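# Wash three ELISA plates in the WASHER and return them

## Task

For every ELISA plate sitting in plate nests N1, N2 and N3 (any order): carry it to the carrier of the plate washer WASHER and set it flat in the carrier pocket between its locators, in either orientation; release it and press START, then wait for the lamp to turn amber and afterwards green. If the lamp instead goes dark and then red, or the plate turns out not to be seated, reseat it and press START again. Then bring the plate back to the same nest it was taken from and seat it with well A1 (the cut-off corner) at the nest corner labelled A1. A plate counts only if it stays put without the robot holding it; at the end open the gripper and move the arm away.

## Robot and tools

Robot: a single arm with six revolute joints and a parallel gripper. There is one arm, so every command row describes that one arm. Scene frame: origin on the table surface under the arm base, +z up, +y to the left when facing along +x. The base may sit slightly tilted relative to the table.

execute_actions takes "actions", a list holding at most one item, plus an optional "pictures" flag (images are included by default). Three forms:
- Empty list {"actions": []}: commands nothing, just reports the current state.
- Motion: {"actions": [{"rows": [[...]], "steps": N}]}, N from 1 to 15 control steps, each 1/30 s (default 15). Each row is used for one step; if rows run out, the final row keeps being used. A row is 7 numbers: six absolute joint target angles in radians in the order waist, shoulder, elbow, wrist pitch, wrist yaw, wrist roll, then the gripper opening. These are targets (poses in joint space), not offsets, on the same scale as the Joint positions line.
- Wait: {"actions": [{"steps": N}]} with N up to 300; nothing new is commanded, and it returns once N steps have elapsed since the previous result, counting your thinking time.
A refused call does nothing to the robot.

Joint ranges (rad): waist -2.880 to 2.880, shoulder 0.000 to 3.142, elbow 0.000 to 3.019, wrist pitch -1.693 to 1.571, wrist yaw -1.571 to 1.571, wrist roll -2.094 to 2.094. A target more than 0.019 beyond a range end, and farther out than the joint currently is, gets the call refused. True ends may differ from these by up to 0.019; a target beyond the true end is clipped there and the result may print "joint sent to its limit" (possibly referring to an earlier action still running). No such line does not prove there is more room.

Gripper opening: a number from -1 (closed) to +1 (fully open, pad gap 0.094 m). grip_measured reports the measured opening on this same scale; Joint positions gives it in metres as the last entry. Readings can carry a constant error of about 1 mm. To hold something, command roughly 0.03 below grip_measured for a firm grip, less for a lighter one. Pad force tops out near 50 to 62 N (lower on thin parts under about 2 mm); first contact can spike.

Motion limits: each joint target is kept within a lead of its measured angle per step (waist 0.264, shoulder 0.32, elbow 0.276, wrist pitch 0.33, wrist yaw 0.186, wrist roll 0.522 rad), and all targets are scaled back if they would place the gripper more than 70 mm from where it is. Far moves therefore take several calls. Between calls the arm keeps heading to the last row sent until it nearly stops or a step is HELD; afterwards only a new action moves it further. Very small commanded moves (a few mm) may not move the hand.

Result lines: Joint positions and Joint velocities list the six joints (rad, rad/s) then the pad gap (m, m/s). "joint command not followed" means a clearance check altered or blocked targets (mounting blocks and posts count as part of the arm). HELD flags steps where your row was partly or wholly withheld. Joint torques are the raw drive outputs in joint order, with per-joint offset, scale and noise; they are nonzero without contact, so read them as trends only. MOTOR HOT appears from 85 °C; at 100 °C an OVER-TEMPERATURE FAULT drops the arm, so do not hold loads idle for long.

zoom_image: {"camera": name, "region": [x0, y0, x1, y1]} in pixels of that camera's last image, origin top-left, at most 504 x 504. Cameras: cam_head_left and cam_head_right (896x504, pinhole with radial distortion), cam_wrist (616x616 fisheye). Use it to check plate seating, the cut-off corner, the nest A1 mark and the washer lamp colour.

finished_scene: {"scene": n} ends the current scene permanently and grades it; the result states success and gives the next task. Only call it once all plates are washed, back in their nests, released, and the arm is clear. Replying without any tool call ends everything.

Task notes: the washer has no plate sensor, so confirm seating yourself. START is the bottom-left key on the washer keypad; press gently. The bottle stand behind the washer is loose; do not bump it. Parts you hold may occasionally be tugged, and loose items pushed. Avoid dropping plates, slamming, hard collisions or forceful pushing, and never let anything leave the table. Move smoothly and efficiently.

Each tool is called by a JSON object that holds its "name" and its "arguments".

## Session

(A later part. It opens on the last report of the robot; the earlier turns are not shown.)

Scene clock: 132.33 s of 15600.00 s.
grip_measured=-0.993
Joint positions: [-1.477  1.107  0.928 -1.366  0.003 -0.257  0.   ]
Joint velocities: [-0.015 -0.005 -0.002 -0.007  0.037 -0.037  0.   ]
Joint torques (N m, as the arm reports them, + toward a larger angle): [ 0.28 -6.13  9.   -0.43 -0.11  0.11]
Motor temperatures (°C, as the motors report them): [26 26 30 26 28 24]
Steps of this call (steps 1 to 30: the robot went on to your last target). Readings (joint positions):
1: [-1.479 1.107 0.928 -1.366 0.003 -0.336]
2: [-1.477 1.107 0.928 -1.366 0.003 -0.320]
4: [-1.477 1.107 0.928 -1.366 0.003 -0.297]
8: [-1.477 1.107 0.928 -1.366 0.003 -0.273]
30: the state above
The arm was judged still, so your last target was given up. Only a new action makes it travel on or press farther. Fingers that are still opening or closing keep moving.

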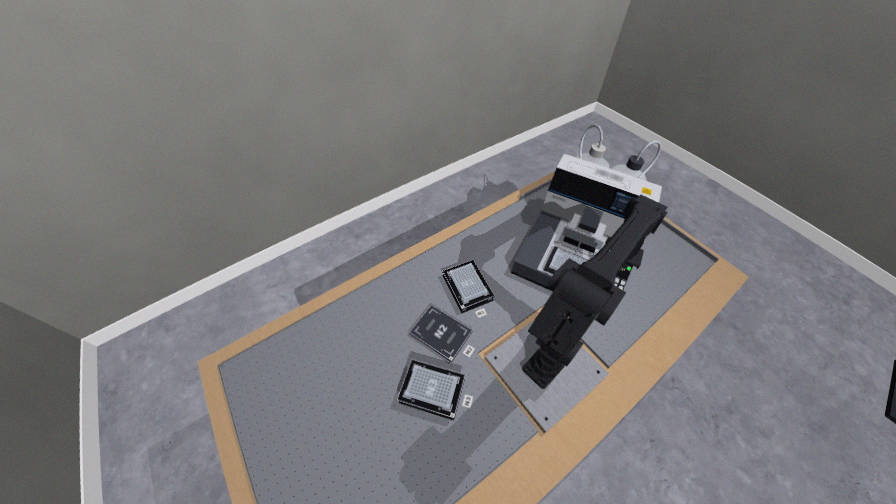

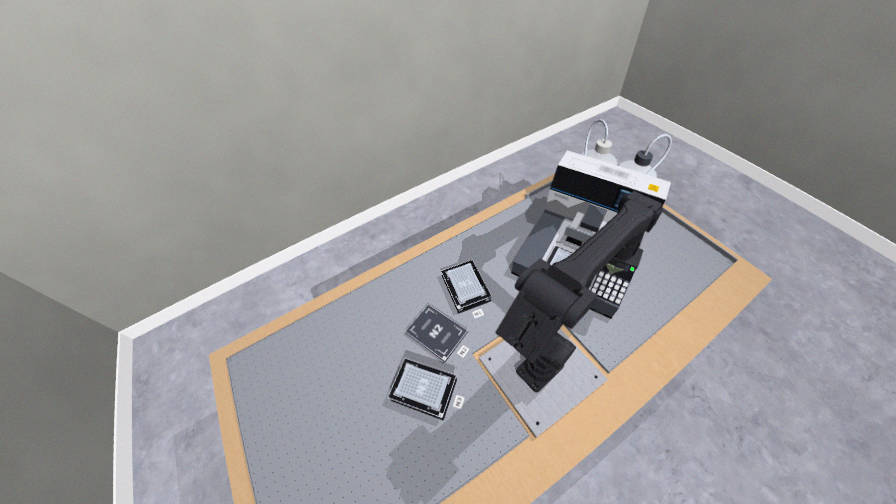

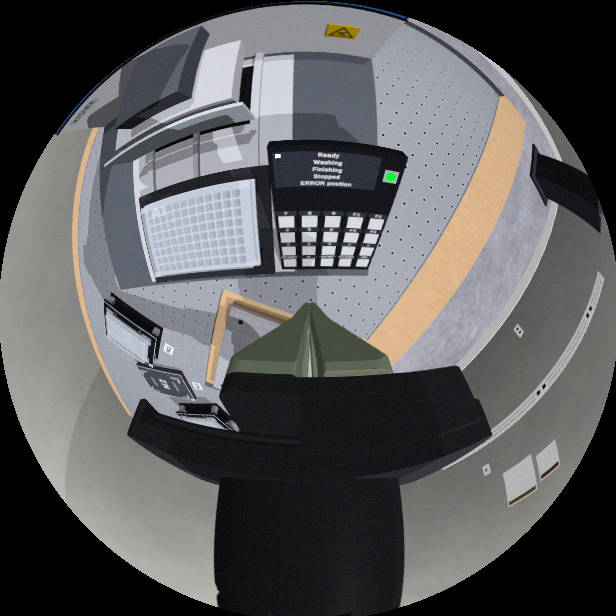

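{"name": "execute_actions", "arguments": {"actions": [{"rows":[[-1.43,1.13,0.9,-1.32,0,-0.17,-1],[-1.395,1.14,0.88,-1.29,0,-0.17,-1],[-1.395,1.152,0.858,-1.26,0,-0.17,-1]],"steps":15}]}}

Scene clock: 136.23 s of 15600.00 s.
grip_measured=-0.993
Joint positions: [-1.395  1.146  0.865 -1.271  0.002 -0.19   0.   ]
Joint velocities: [ 0.015 -0.015 -0.012  0.002 -0.022  0.037 -0.   ]
Joint torques (N m, as the arm reports them, + toward a larger angle): [-0.3  -6.23  9.32  0.37 -0.07  0.1 ]
Motor temperatures (°C, as the motors report them): [26 26 30 26 28 24]
Steps of this call (steps 1 to 90: nothing new was sent; then 0.40 s passed at rest; steps 91 to 105: all 15 steps of this action). Readings (joint positions):
91: [-1.474 1.107 0.926 -1.359 0.003 -0.245]
92: [-1.464 1.107 0.919 -1.341 0.003 -0.233]
94: [-1.430 1.114 0.896 -1.296 0.003 -0.216]
98: [-1.395 1.141 0.867 -1.275 0.002 -0.200]
105: the state above

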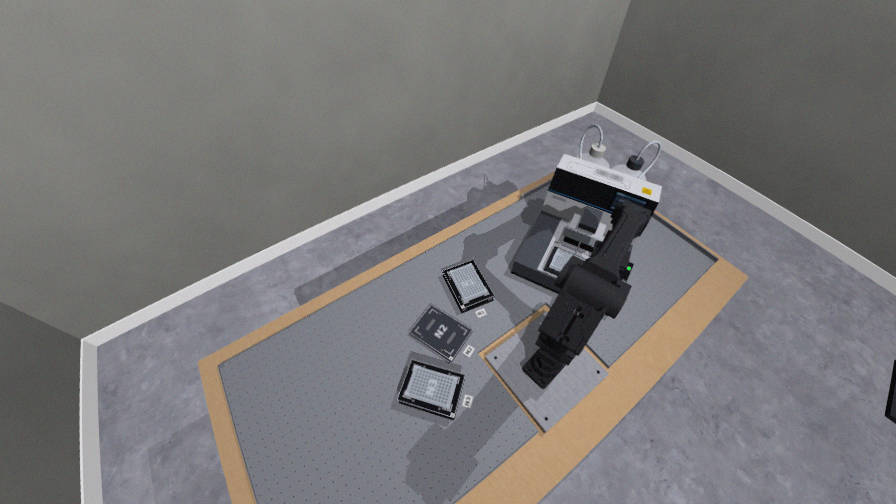

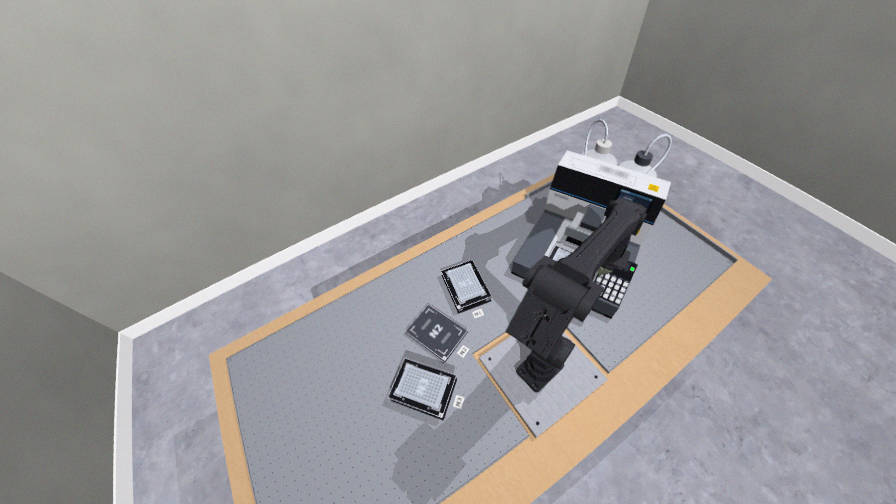

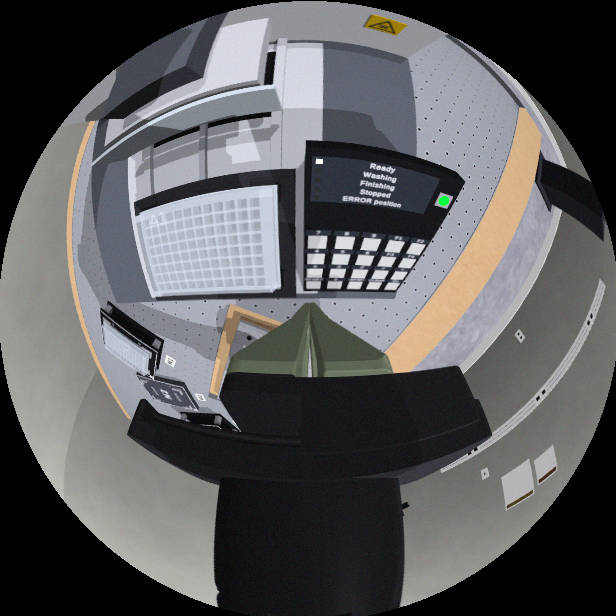

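{"name": "execute_actions", "arguments": {"actions": [{"rows":[[-1.415,1.16,0.85,-1.24,0,-0.17,-1],[-1.415,1.17,0.835,-1.225,0,-0.17,-1],[-1.415,1.172,0.824,-1.213,0,-0.17,-1]],"steps":15}]}}

Scene clock: 139.53 s of 15600.00 s.
grip_measured=-0.993
Joint positions: [-1.404  1.158  0.834 -1.224  0.002 -0.187  0.   ]
Joint velocities: [-0.005 -0.005 -0.022  0.002 -0.051  0.007 -0.   ]
Joint torques (N m, as the arm reports them, + toward a larger angle): [-0.97 -5.57  8.82  0.4  -0.06  0.1 ]
Motor temperatures (°C, as the motors report them): [26 26 30 26 28 24]
Steps of this call (steps 1 to 15: the robot went on to your last target; steps 16 to 84: nothing new was sent; steps 85 to 99: all 15 steps of this action). Readings (joint positions):
85: [-1.395 1.146 0.864 -1.266 0.002 -0.187]
86: [-1.397 1.146 0.862 -1.257 0.002 -0.187]
88: [-1.401 1.147 0.851 -1.234 0.002 -0.187]
92: [-1.404 1.156 0.835 -1.226 0.002 -0.187]
99: the state above

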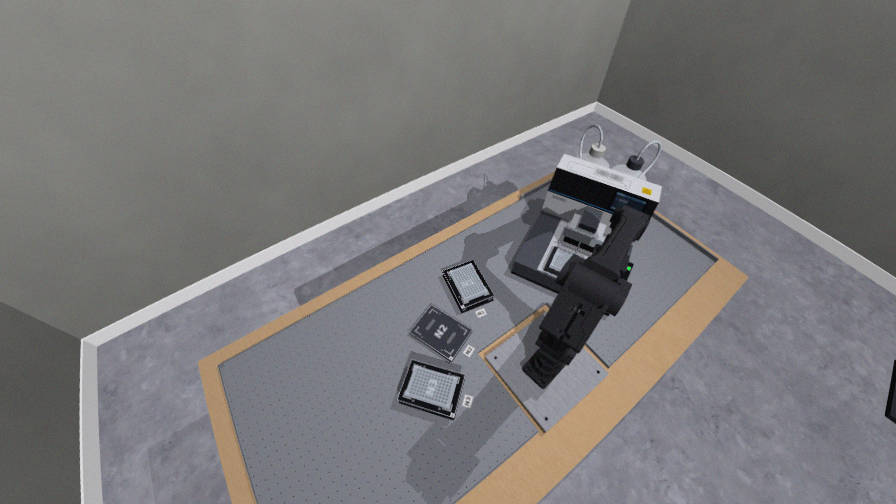

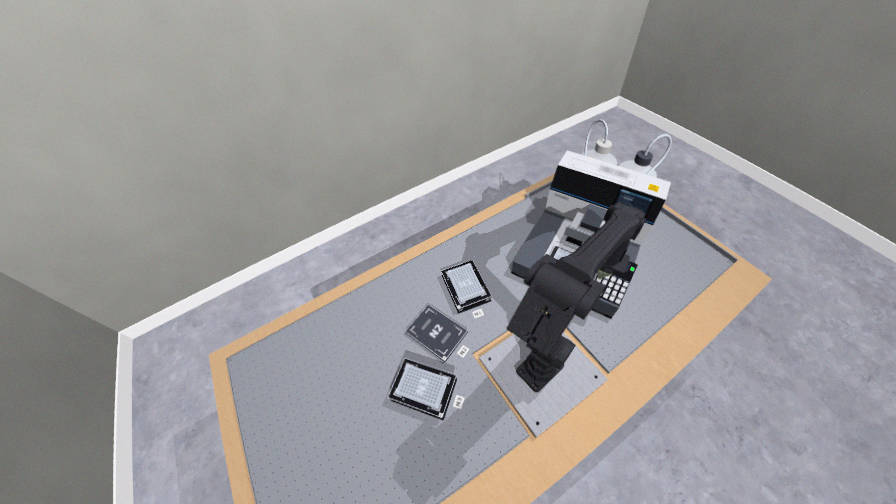

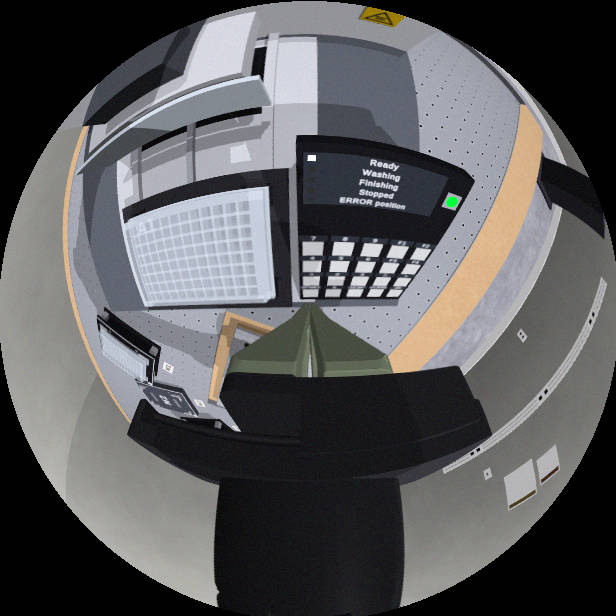

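Same step again.

{"name": "execute_actions", "arguments": {"actions": [{"rows":[[-1.404,1.175,0.815,-1.20,0,-0.17,-1],[-1.404,1.182,0.805,-1.185,0,-0.17,-1],[-1.404,1.187,0.794,-1.168,0,-0.17,-1]],"steps":15}]}}

Scene clock: 143.27 s of 15600.00 s.
grip_measured=-0.993
Joint positions: [-1.404  1.174  0.804 -1.179  0.002 -0.187  0.   ]
Joint velocities: [-0.015 -0.005 -0.012  0.012 -0.051 -0.007 -0.001]
Joint torques (N m, as the arm reports them, + toward a larger angle): [-0.29 -5.75  8.69  0.4  -0.06  0.1 ]
Motor temperatures (°C, as the motors report them): [26 26 30 26 28 24]
Steps of this call (steps 1 to 15: the robot went on to your last target; steps 16 to 90: nothing new was sent; then 0.23 s passed at rest; steps 91 to 105: all 15 steps of this action). Readings (joint positions):
91: [-1.404 1.158 0.833 -1.221 0.002 -0.187]
92: [-1.404 1.159 0.830 -1.213 0.002 -0.187]
94: [-1.404 1.160 0.819 -1.191 0.002 -0.187]
98: [-1.404 1.172 0.805 -1.181 0.002 -0.187]
105: the state above

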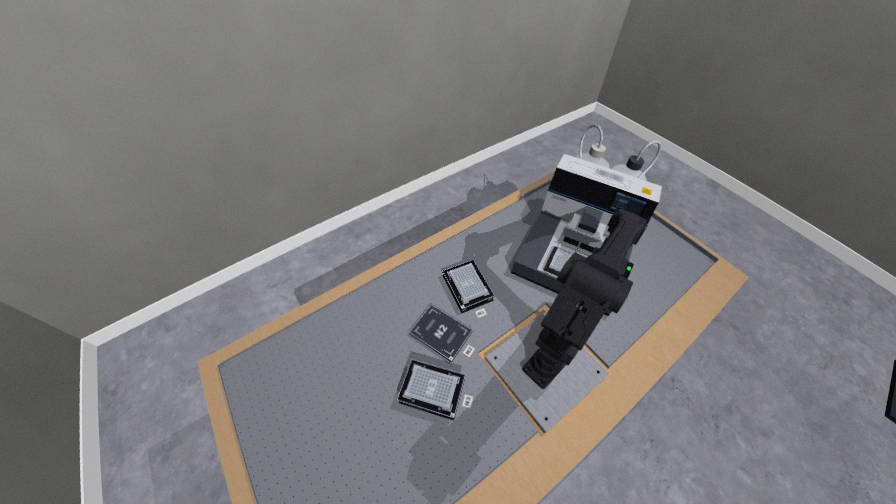

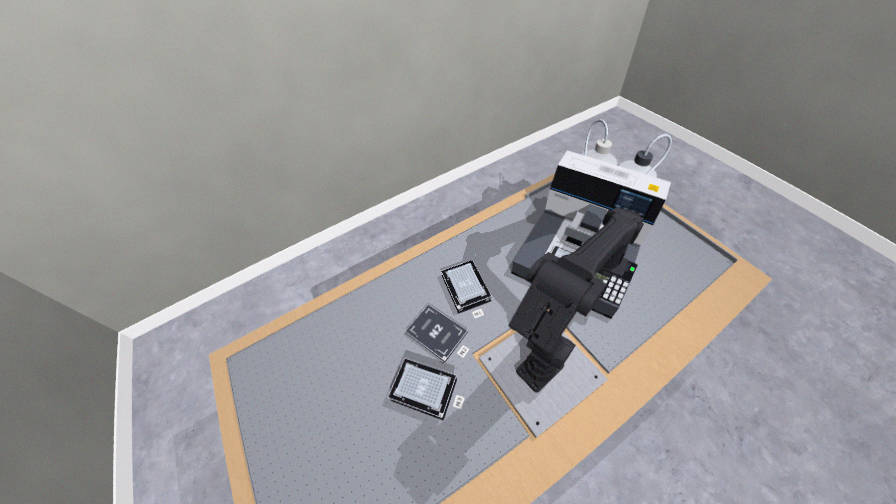

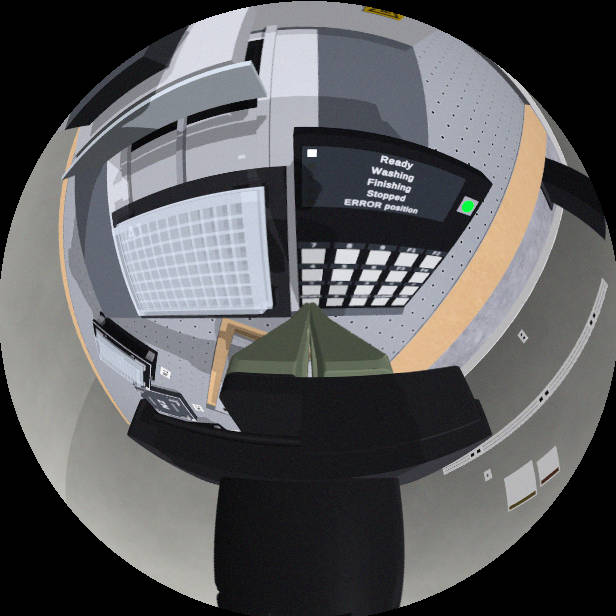

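{"name": "zoom_image", "arguments": {"camera": "cam_head_right", "region": [540, 230, 680, 330]}}

Region (540, 230, 680, 330) of cam_head_right's 896x504 image, scaled by 3.600, with more detail than that image has; it fills the top 360 rows of this view, and the rest is white.

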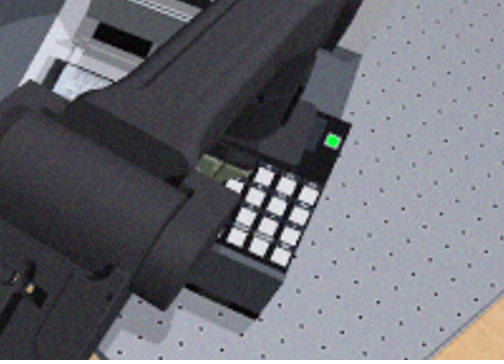

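{"name": "execute_actions", "arguments": {"actions": [{"rows":[[-1.404,1.182,0.787,-1.16,0,-0.17,-1],[-1.404,1.182,0.78,-1.153,0,-0.17,-1],[-1.404,1.182,0.774,-1.147,0,-0.17,-1]],"steps":15}]}}

Scene clock: 146.97 s of 15600.00 s.
grip_measured=-0.993
Joint positions: [-1.404  1.174  0.785 -1.158  0.002 -0.187  0.   ]
Joint velocities: [-0.005 -0.005  0.002  0.002 -0.066 -0.007  0.   ]
Joint torques (N m, as the arm reports them, + toward a larger angle): [-0.24 -6.16  8.52  0.41 -0.06  0.1 ]
Motor temperatures (°C, as the motors report them): [26 26 29 26 28 24]
Steps of this call (steps 1 to 15: the robot went on to your last target; steps 16 to 90: nothing new was sent; then 0.20 s passed at rest; steps 91 to 105: all 15 steps of this action). Readings (joint positions):
91: [-1.404 1.174 0.804 -1.177 0.002 -0.187]
92: [-1.404 1.174 0.802 -1.172 0.002 -0.187]
94: [-1.404 1.174 0.795 -1.162 0.002 -0.187]
98: [-1.404 1.174 0.785 -1.159 0.002 -0.187]
105: the state above

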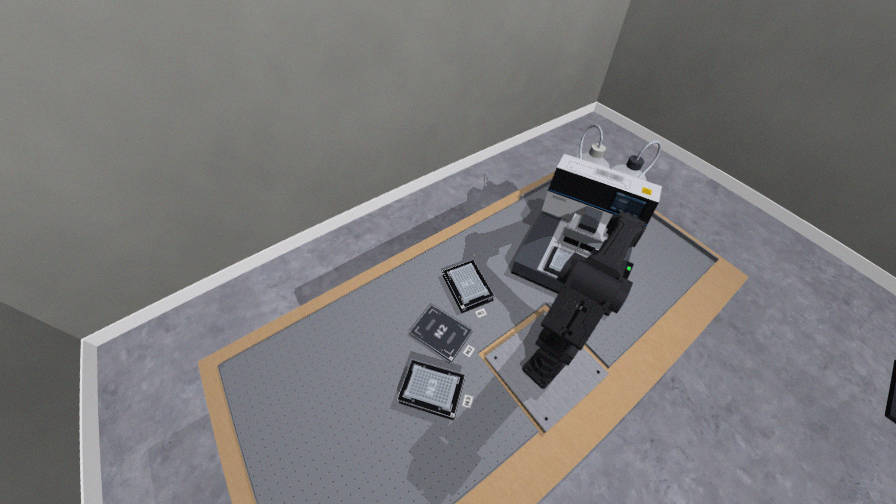

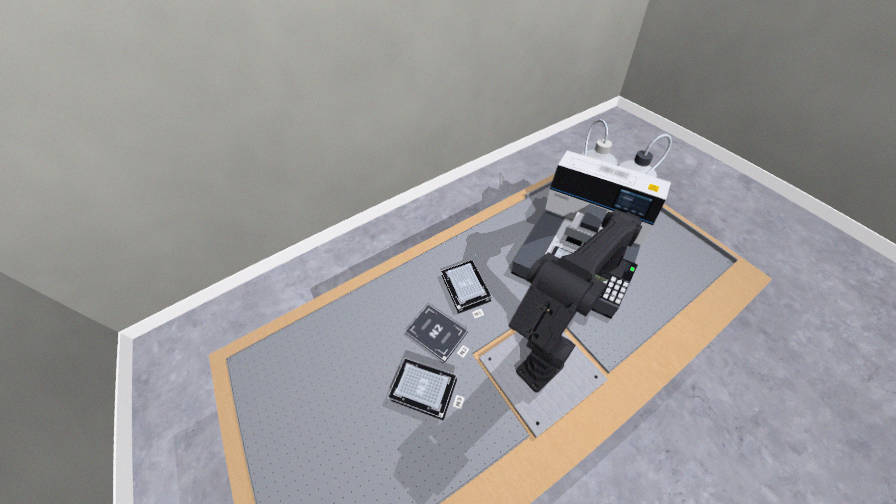

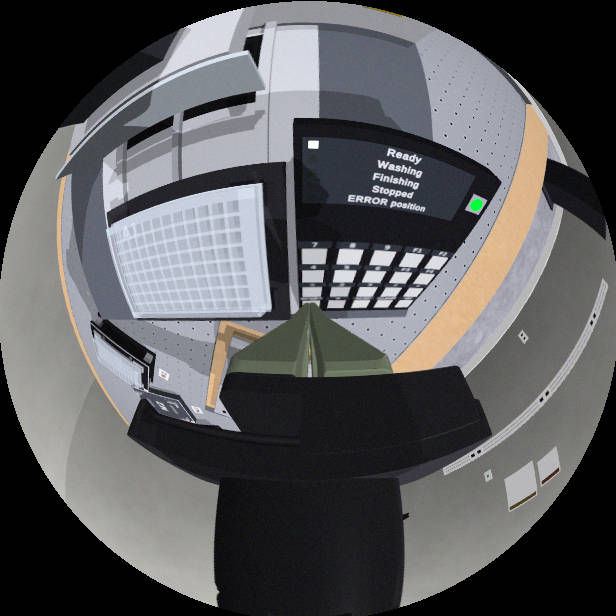

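{"name": "execute_actions", "arguments": {"actions": [{"rows":[[-1.404,1.182,0.767,-1.14,0,-0.17,-1],[-1.404,1.182,0.76,-1.133,0,-0.17,-1],[-1.404,1.182,0.754,-1.127,0,-0.17,-1]],"steps":15}]}}

Scene clock: 148.50 s of 15600.00 s.
grip_measured=-0.993
Joint positions: [-1.404  1.174  0.765 -1.138  0.002 -0.187  0.   ]
Joint velocities: [-0.015 -0.015  0.007 -0.002  0.007  0.051  0.001]
Joint torques (N m, as the arm reports them, + toward a larger angle): [-0.27 -6.18  8.54  0.42 -0.06  0.1 ]
Motor temperatures (°C, as the motors report them): [26 26 29 26 28 24]
Steps of this call (steps 1 to 15: the robot went on to your last target; steps 16 to 31: nothing new was sent; steps 32 to 46: all 15 steps of this action). Readings (joint positions):
32: [-1.404 1.174 0.785 -1.156 0.002 -0.187]
33: [-1.404 1.174 0.782 -1.152 0.002 -0.187]
35: [-1.404 1.174 0.775 -1.142 0.002 -0.187]
39: [-1.404 1.174 0.765 -1.139 0.002 -0.187]
46: the state above

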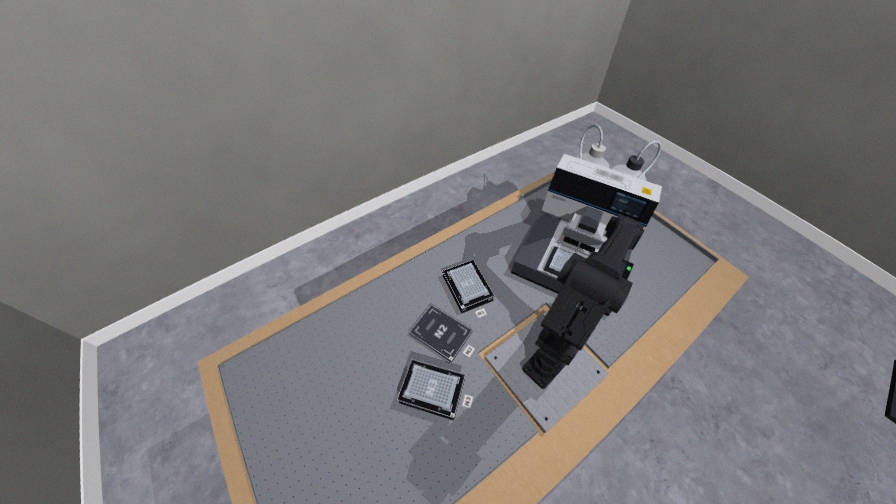

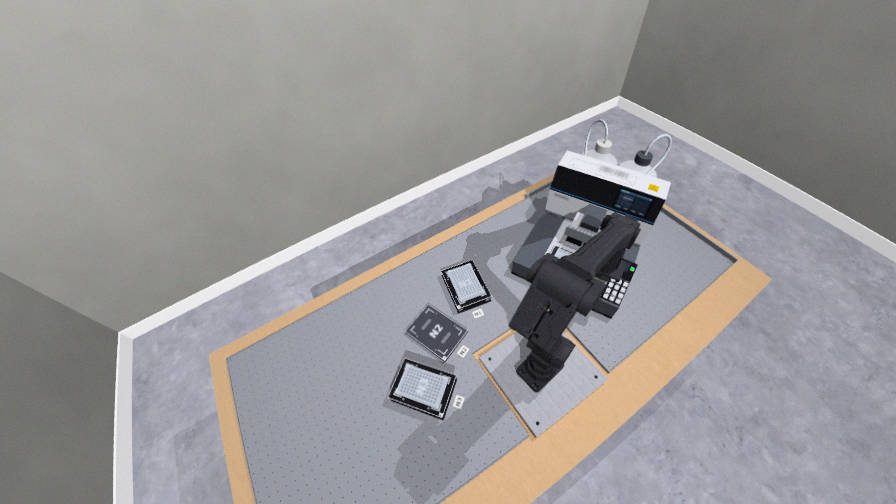

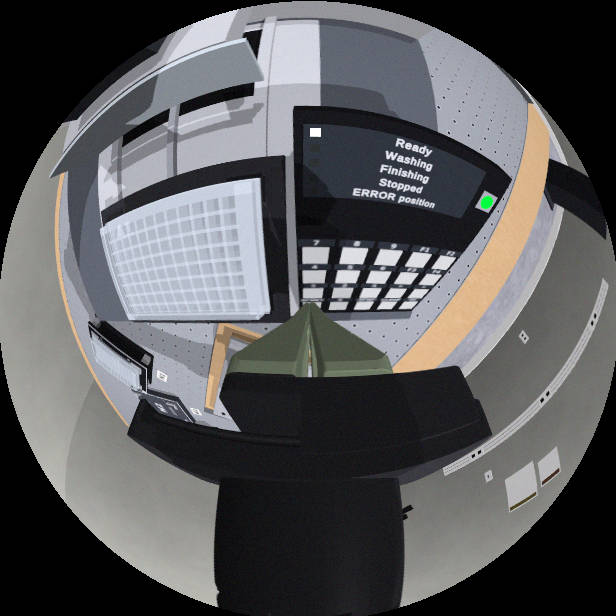

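{"name": "execute_actions", "arguments": {"actions": [{"rows":[[-1.404,1.182,0.747,-1.12,0,-0.17,-1],[-1.404,1.182,0.74,-1.115,0,-0.17,-1],[-1.404,1.182,0.736,-1.11,0,-0.17,-1]],"steps":15}]}}

Scene clock: 150.77 s of 15600.00 s.
grip_measured=-0.993
Joint positions: [-1.404  1.174  0.747 -1.121  0.002 -0.187  0.   ]
Joint velocities: [-0.005  0.015  0.017  0.007 -0.095 -0.007 -0.001]
Joint torques (N m, as the arm reports them, + toward a larger angle): [-0.32 -6.    8.33  0.4  -0.06  0.1 ]
Motor temperatures (°C, as the motors report them): [26 26 29 26 28 24]
Steps of this call (steps 1 to 15: the robot went on to your last target; steps 16 to 53: nothing new was sent; steps 54 to 68: all 15 steps of this action). Readings (joint positions):
54: [-1.404 1.174 0.764 -1.136 0.002 -0.187]
55: [-1.404 1.174 0.762 -1.132 0.002 -0.187]
57: [-1.404 1.174 0.756 -1.124 0.002 -0.187]
61: [-1.404 1.174 0.748 -1.122 0.002 -0.187]
68: the state above

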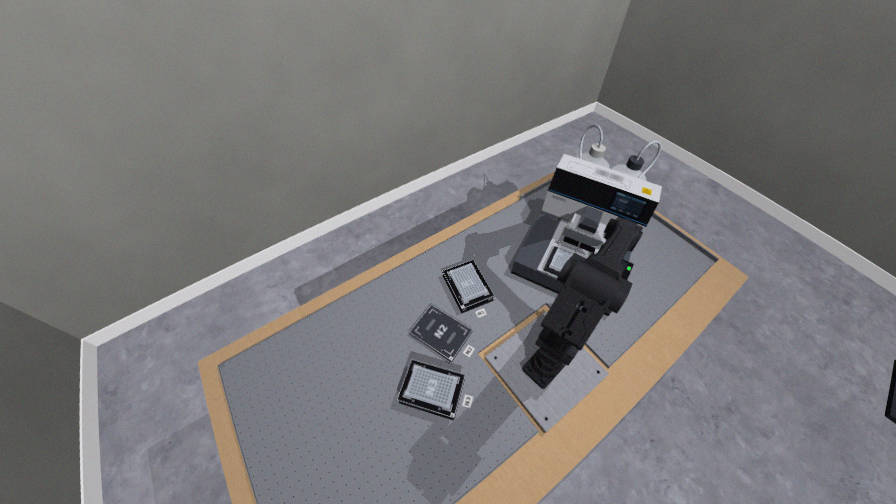

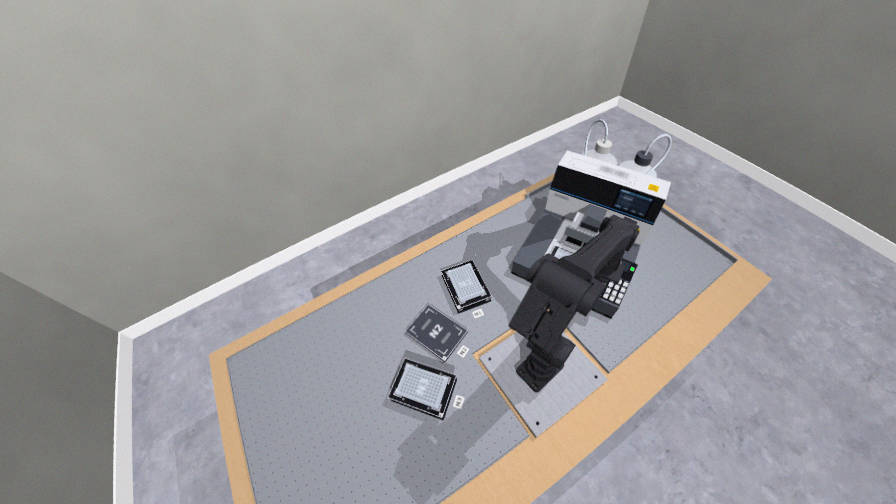

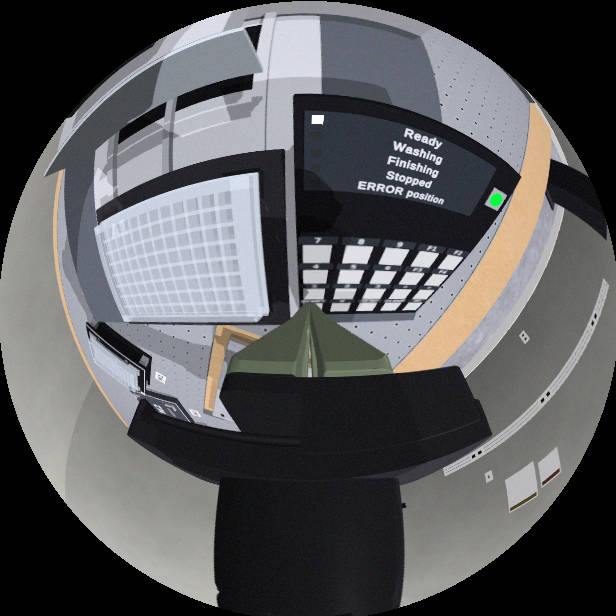

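{"name": "execute_actions", "arguments": {"actions": [{"rows":[[-1.404,1.182,0.73,-1.108,0,-0.17,-1],[-1.404,1.182,0.724,-1.105,0,-0.17,-1],[-1.404,1.182,0.718,-1.102,0,-0.17,-1]],"steps":15}]}}

Scene clock: 152.83 s of 15600.00 s.
grip_measured=-0.993
Joint positions: [-1.404  1.174  0.729 -1.113  0.002 -0.187  0.   ]
Joint velocities: [-0.015 -0.015 -0.007 -0.002  0.007 -0.051 -0.001]
Joint torques (N m, as the arm reports them, + toward a larger angle): [-0.3  -5.85  8.39  0.39 -0.06  0.1 ]
Motor temperatures (°C, as the motors report them): [26 26 29 26 28 24]
Steps of this call (steps 1 to 15: the robot went on to your last target; steps 16 to 47: nothing new was sent; steps 48 to 62: all 15 steps of this action). Readings (joint positions):
48: [-1.404 1.174 0.747 -1.120 0.002 -0.187]
49: [-1.404 1.174 0.746 -1.119 0.002 -0.187]
51: [-1.404 1.174 0.740 -1.113 0.002 -0.187]
55: [-1.404 1.174 0.729 -1.113 0.002 -0.187]
62: the state above

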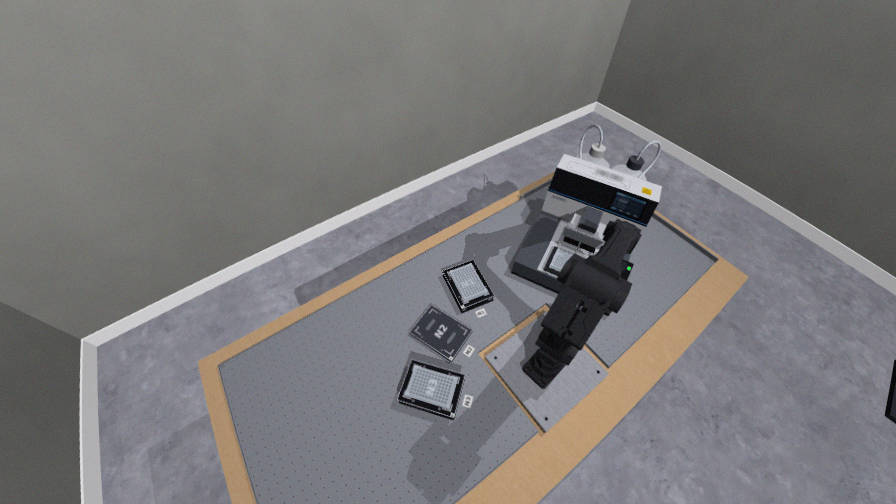

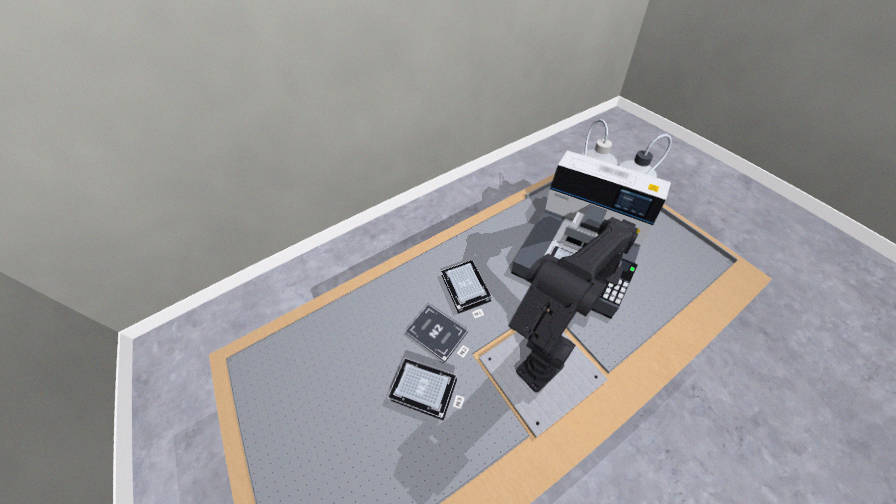

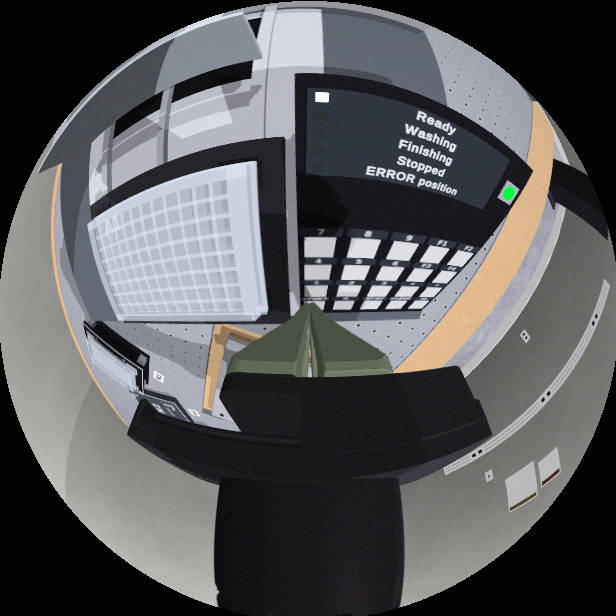

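{"name": "execute_actions", "arguments": {"actions": [{"rows":[[-1.425,1.182,0.718,-1.102,0,-0.17,-1],[-1.425,1.182,0.718,-1.102,0,-0.17,-1],[-1.425,1.182,0.718,-1.102,0,-0.17,-1],[-1.425,1.182,0.718,-1.102,0,-0.17,-1],[-1.425,1.182,0.712,-1.095,0,-0.17,-1],[-1.425,1.182,0.706,-1.088,0,-0.17,-1],[-1.425,1.182,0.70,-1.08,0,-0.17,-1]],"steps":15}]}}

Scene clock: 155.83 s of 15600.00 s.
grip_measured=-0.993
Joint positions: [-1.414  1.174  0.711 -1.092  0.002 -0.187  0.   ]
Joint velocities: [-0.015  0.005  0.007 -0.007  0.051  0.051 -0.   ]
Joint torques (N m, as the arm reports them, + toward a larger angle): [-1.06 -5.67  8.21  0.43 -0.06  0.1 ]
Motor temperatures (°C, as the motors report them): [26 26 29 26 28 24]
Steps of this call (steps 1 to 15: the robot went on to your last target; steps 16 to 75: nothing new was sent; steps 76 to 90: all 15 steps of this action). Readings (joint positions):
76: [-1.405 1.174 0.729 -1.113 0.002 -0.187]
77: [-1.406 1.174 0.729 -1.113 0.002 -0.187]
79: [-1.411 1.174 0.729 -1.113 0.002 -0.187]
83: [-1.414 1.174 0.720 -1.096 0.002 -0.187]
90: the state above

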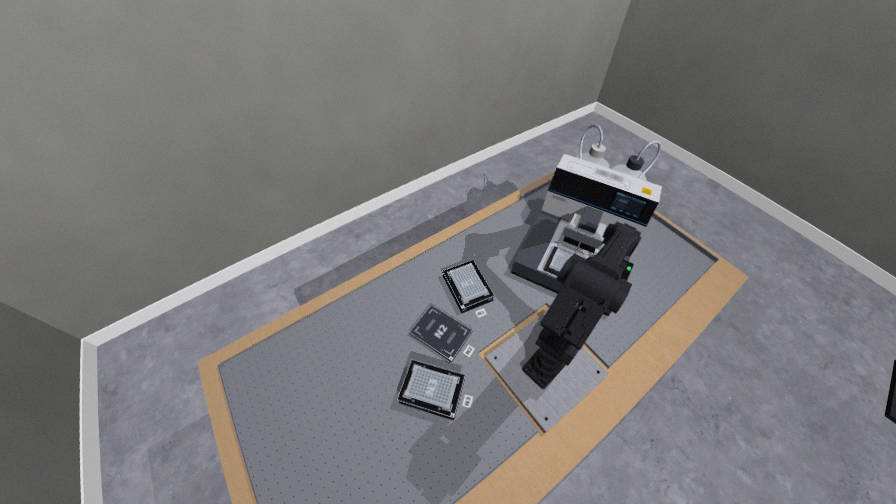

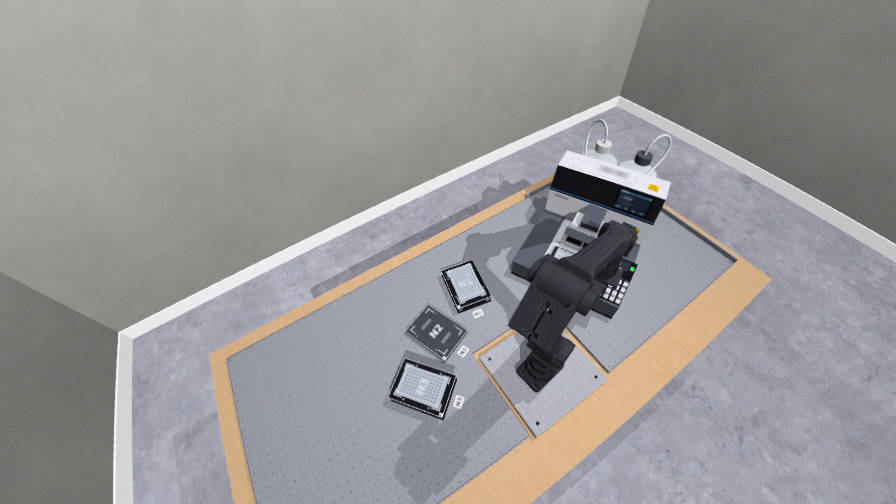

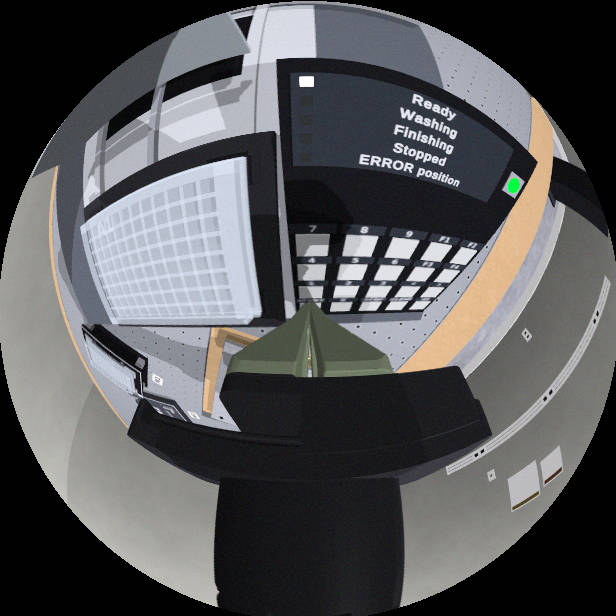

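{"name": "execute_actions", "arguments": {"actions": [{"rows":[[-1.414,1.182,0.705,-1.07,0,-0.17,-1],[-1.414,1.182,0.705,-1.06,0,-0.17,-1]],"steps":15}]}}

{"name": "zoom_image", "arguments": {"camera": "cam_wrist", "region": [230, 220, 430, 360]}}

Scene clock: 158.63 s of 15600.00 s.
grip_measured=-0.993
Joint positions: [-1.414  1.174  0.711 -1.09   0.002 -0.187  0.   ]
Joint velocities: [-0.024  0.005 -0.007 -0.012  0.037  0.022 -0.001]
Joint torques (N m, as the arm reports them, + toward a larger angle): [-0.24 -5.67  8.67  1.23 -0.06  0.11]
Motor temperatures (°C, as the motors report them): [26 26 29 26 28 24]
Steps of this call (steps 1 to 15: the robot went on to your last target; steps 16 to 69: nothing new was sent; steps 70 to 84: all 15 steps of this action). Readings (joint positions):
70: [-1.414 1.174 0.711 -1.091 0.002 -0.187]
71: [-1.414 1.174 0.711 -1.090 0.002 -0.187]
73: [-1.414 1.174 0.711 -1.090 0.002 -0.187]
77: [-1.414 1.174 0.711 -1.090 0.002 -0.187]
84: the state above

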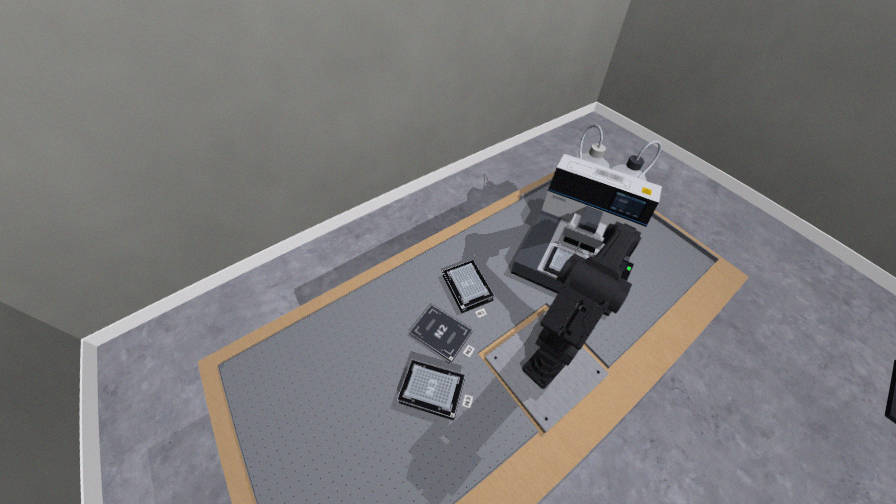

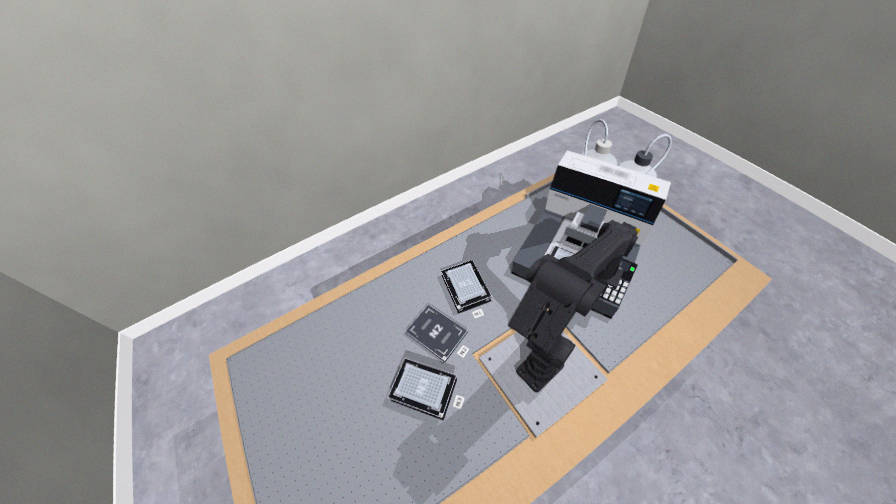

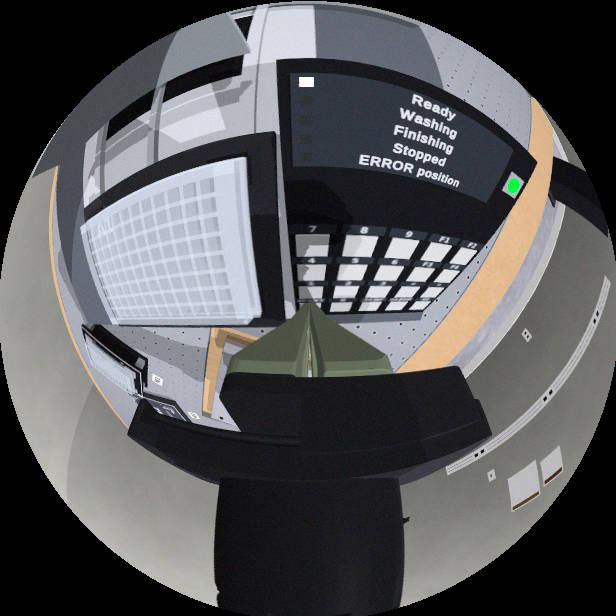

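Region (230, 220, 430, 360) of cam_wrist's 616x616 image, scaled by 2.520, with more detail than that image has; it fills the top 353 rows of this view, and the rest is white.

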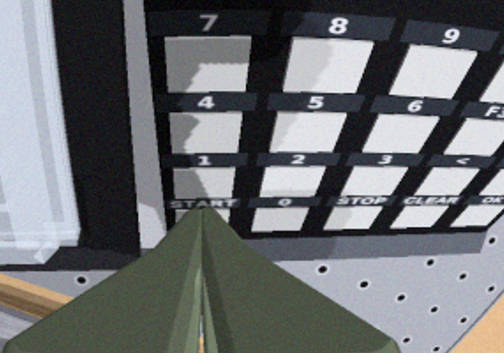

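{"name": "execute_actions", "arguments": {"actions": [{"rows":[[-1.414,1.182,0.695,-1.085,0,-0.17,-1],[-1.414,1.182,0.69,-1.085,0,-0.17,-1],[-1.414,1.182,0.685,-1.085,0,-0.17,-1],[-1.414,1.182,0.685,-1.08,0,-0.17,-1],[-1.414,1.182,0.685,-1.07,0,-0.17,-1],[-1.414,1.182,0.685,-1.06,0,-0.17,-1]],"steps":15}]}}

Scene clock: 161.47 s of 15600.00 s.
grip_measured=-0.994
Joint positions: [-1.414  1.173  0.709 -1.089  0.002 -0.187  0.   ]
Joint velocities: [-0.015  0.005  0.002  0.002 -0.007 -0.066 -0.   ]
Joint torques (N m, as the arm reports them, + toward a larger angle): [-0.24 -5.61  7.02  1.2  -0.06  0.1 ]
Motor temperatures (°C, as the motors report them): [26 26 29 26 28 24]
Steps of this call (steps 1 to 15: the robot went on to your last target; steps 16 to 70: nothing new was sent; steps 71 to 85: all 15 steps of this action). Readings (joint positions):
71: [-1.414 1.174 0.711 -1.090 0.002 -0.187]
72: [-1.414 1.174 0.710 -1.090 0.002 -0.187]
74: [-1.414 1.174 0.709 -1.090 0.002 -0.187]
78: [-1.414 1.174 0.709 -1.089 0.002 -0.187]
85: the state above

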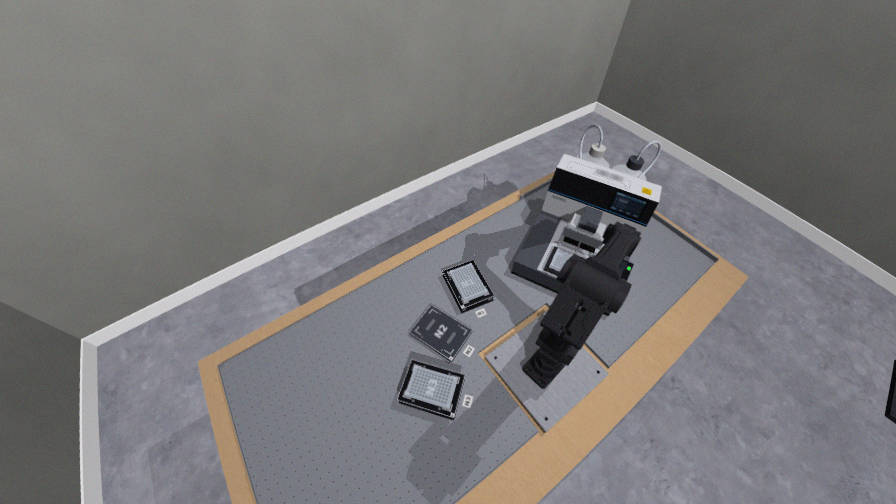

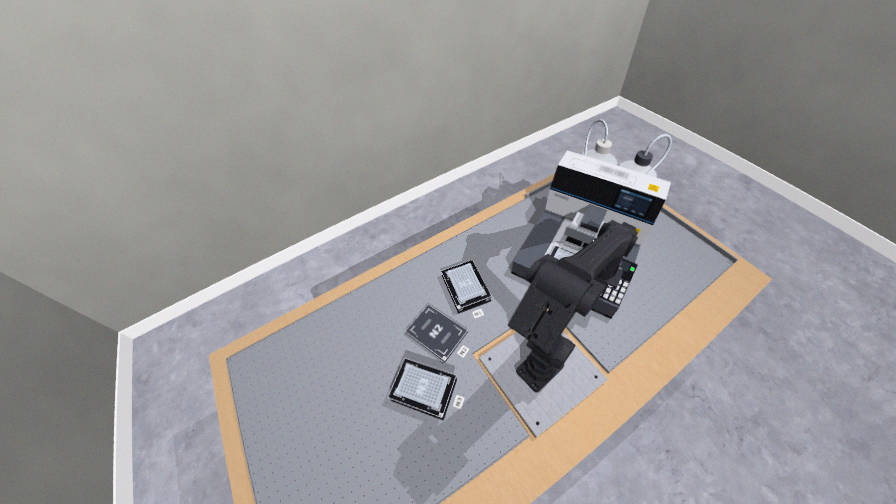

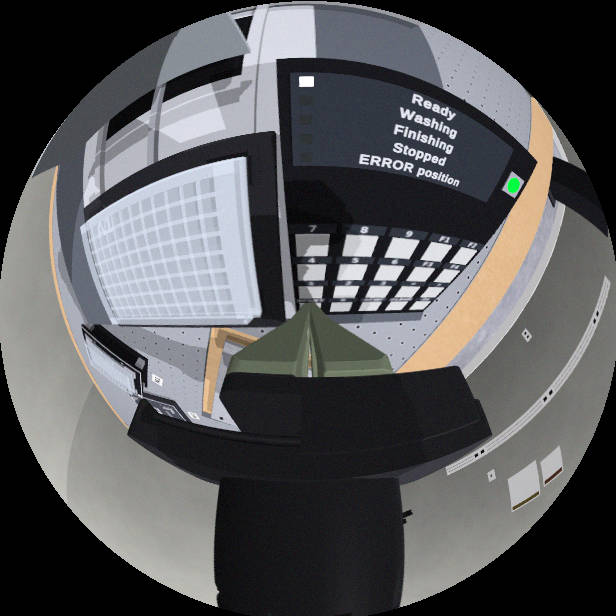

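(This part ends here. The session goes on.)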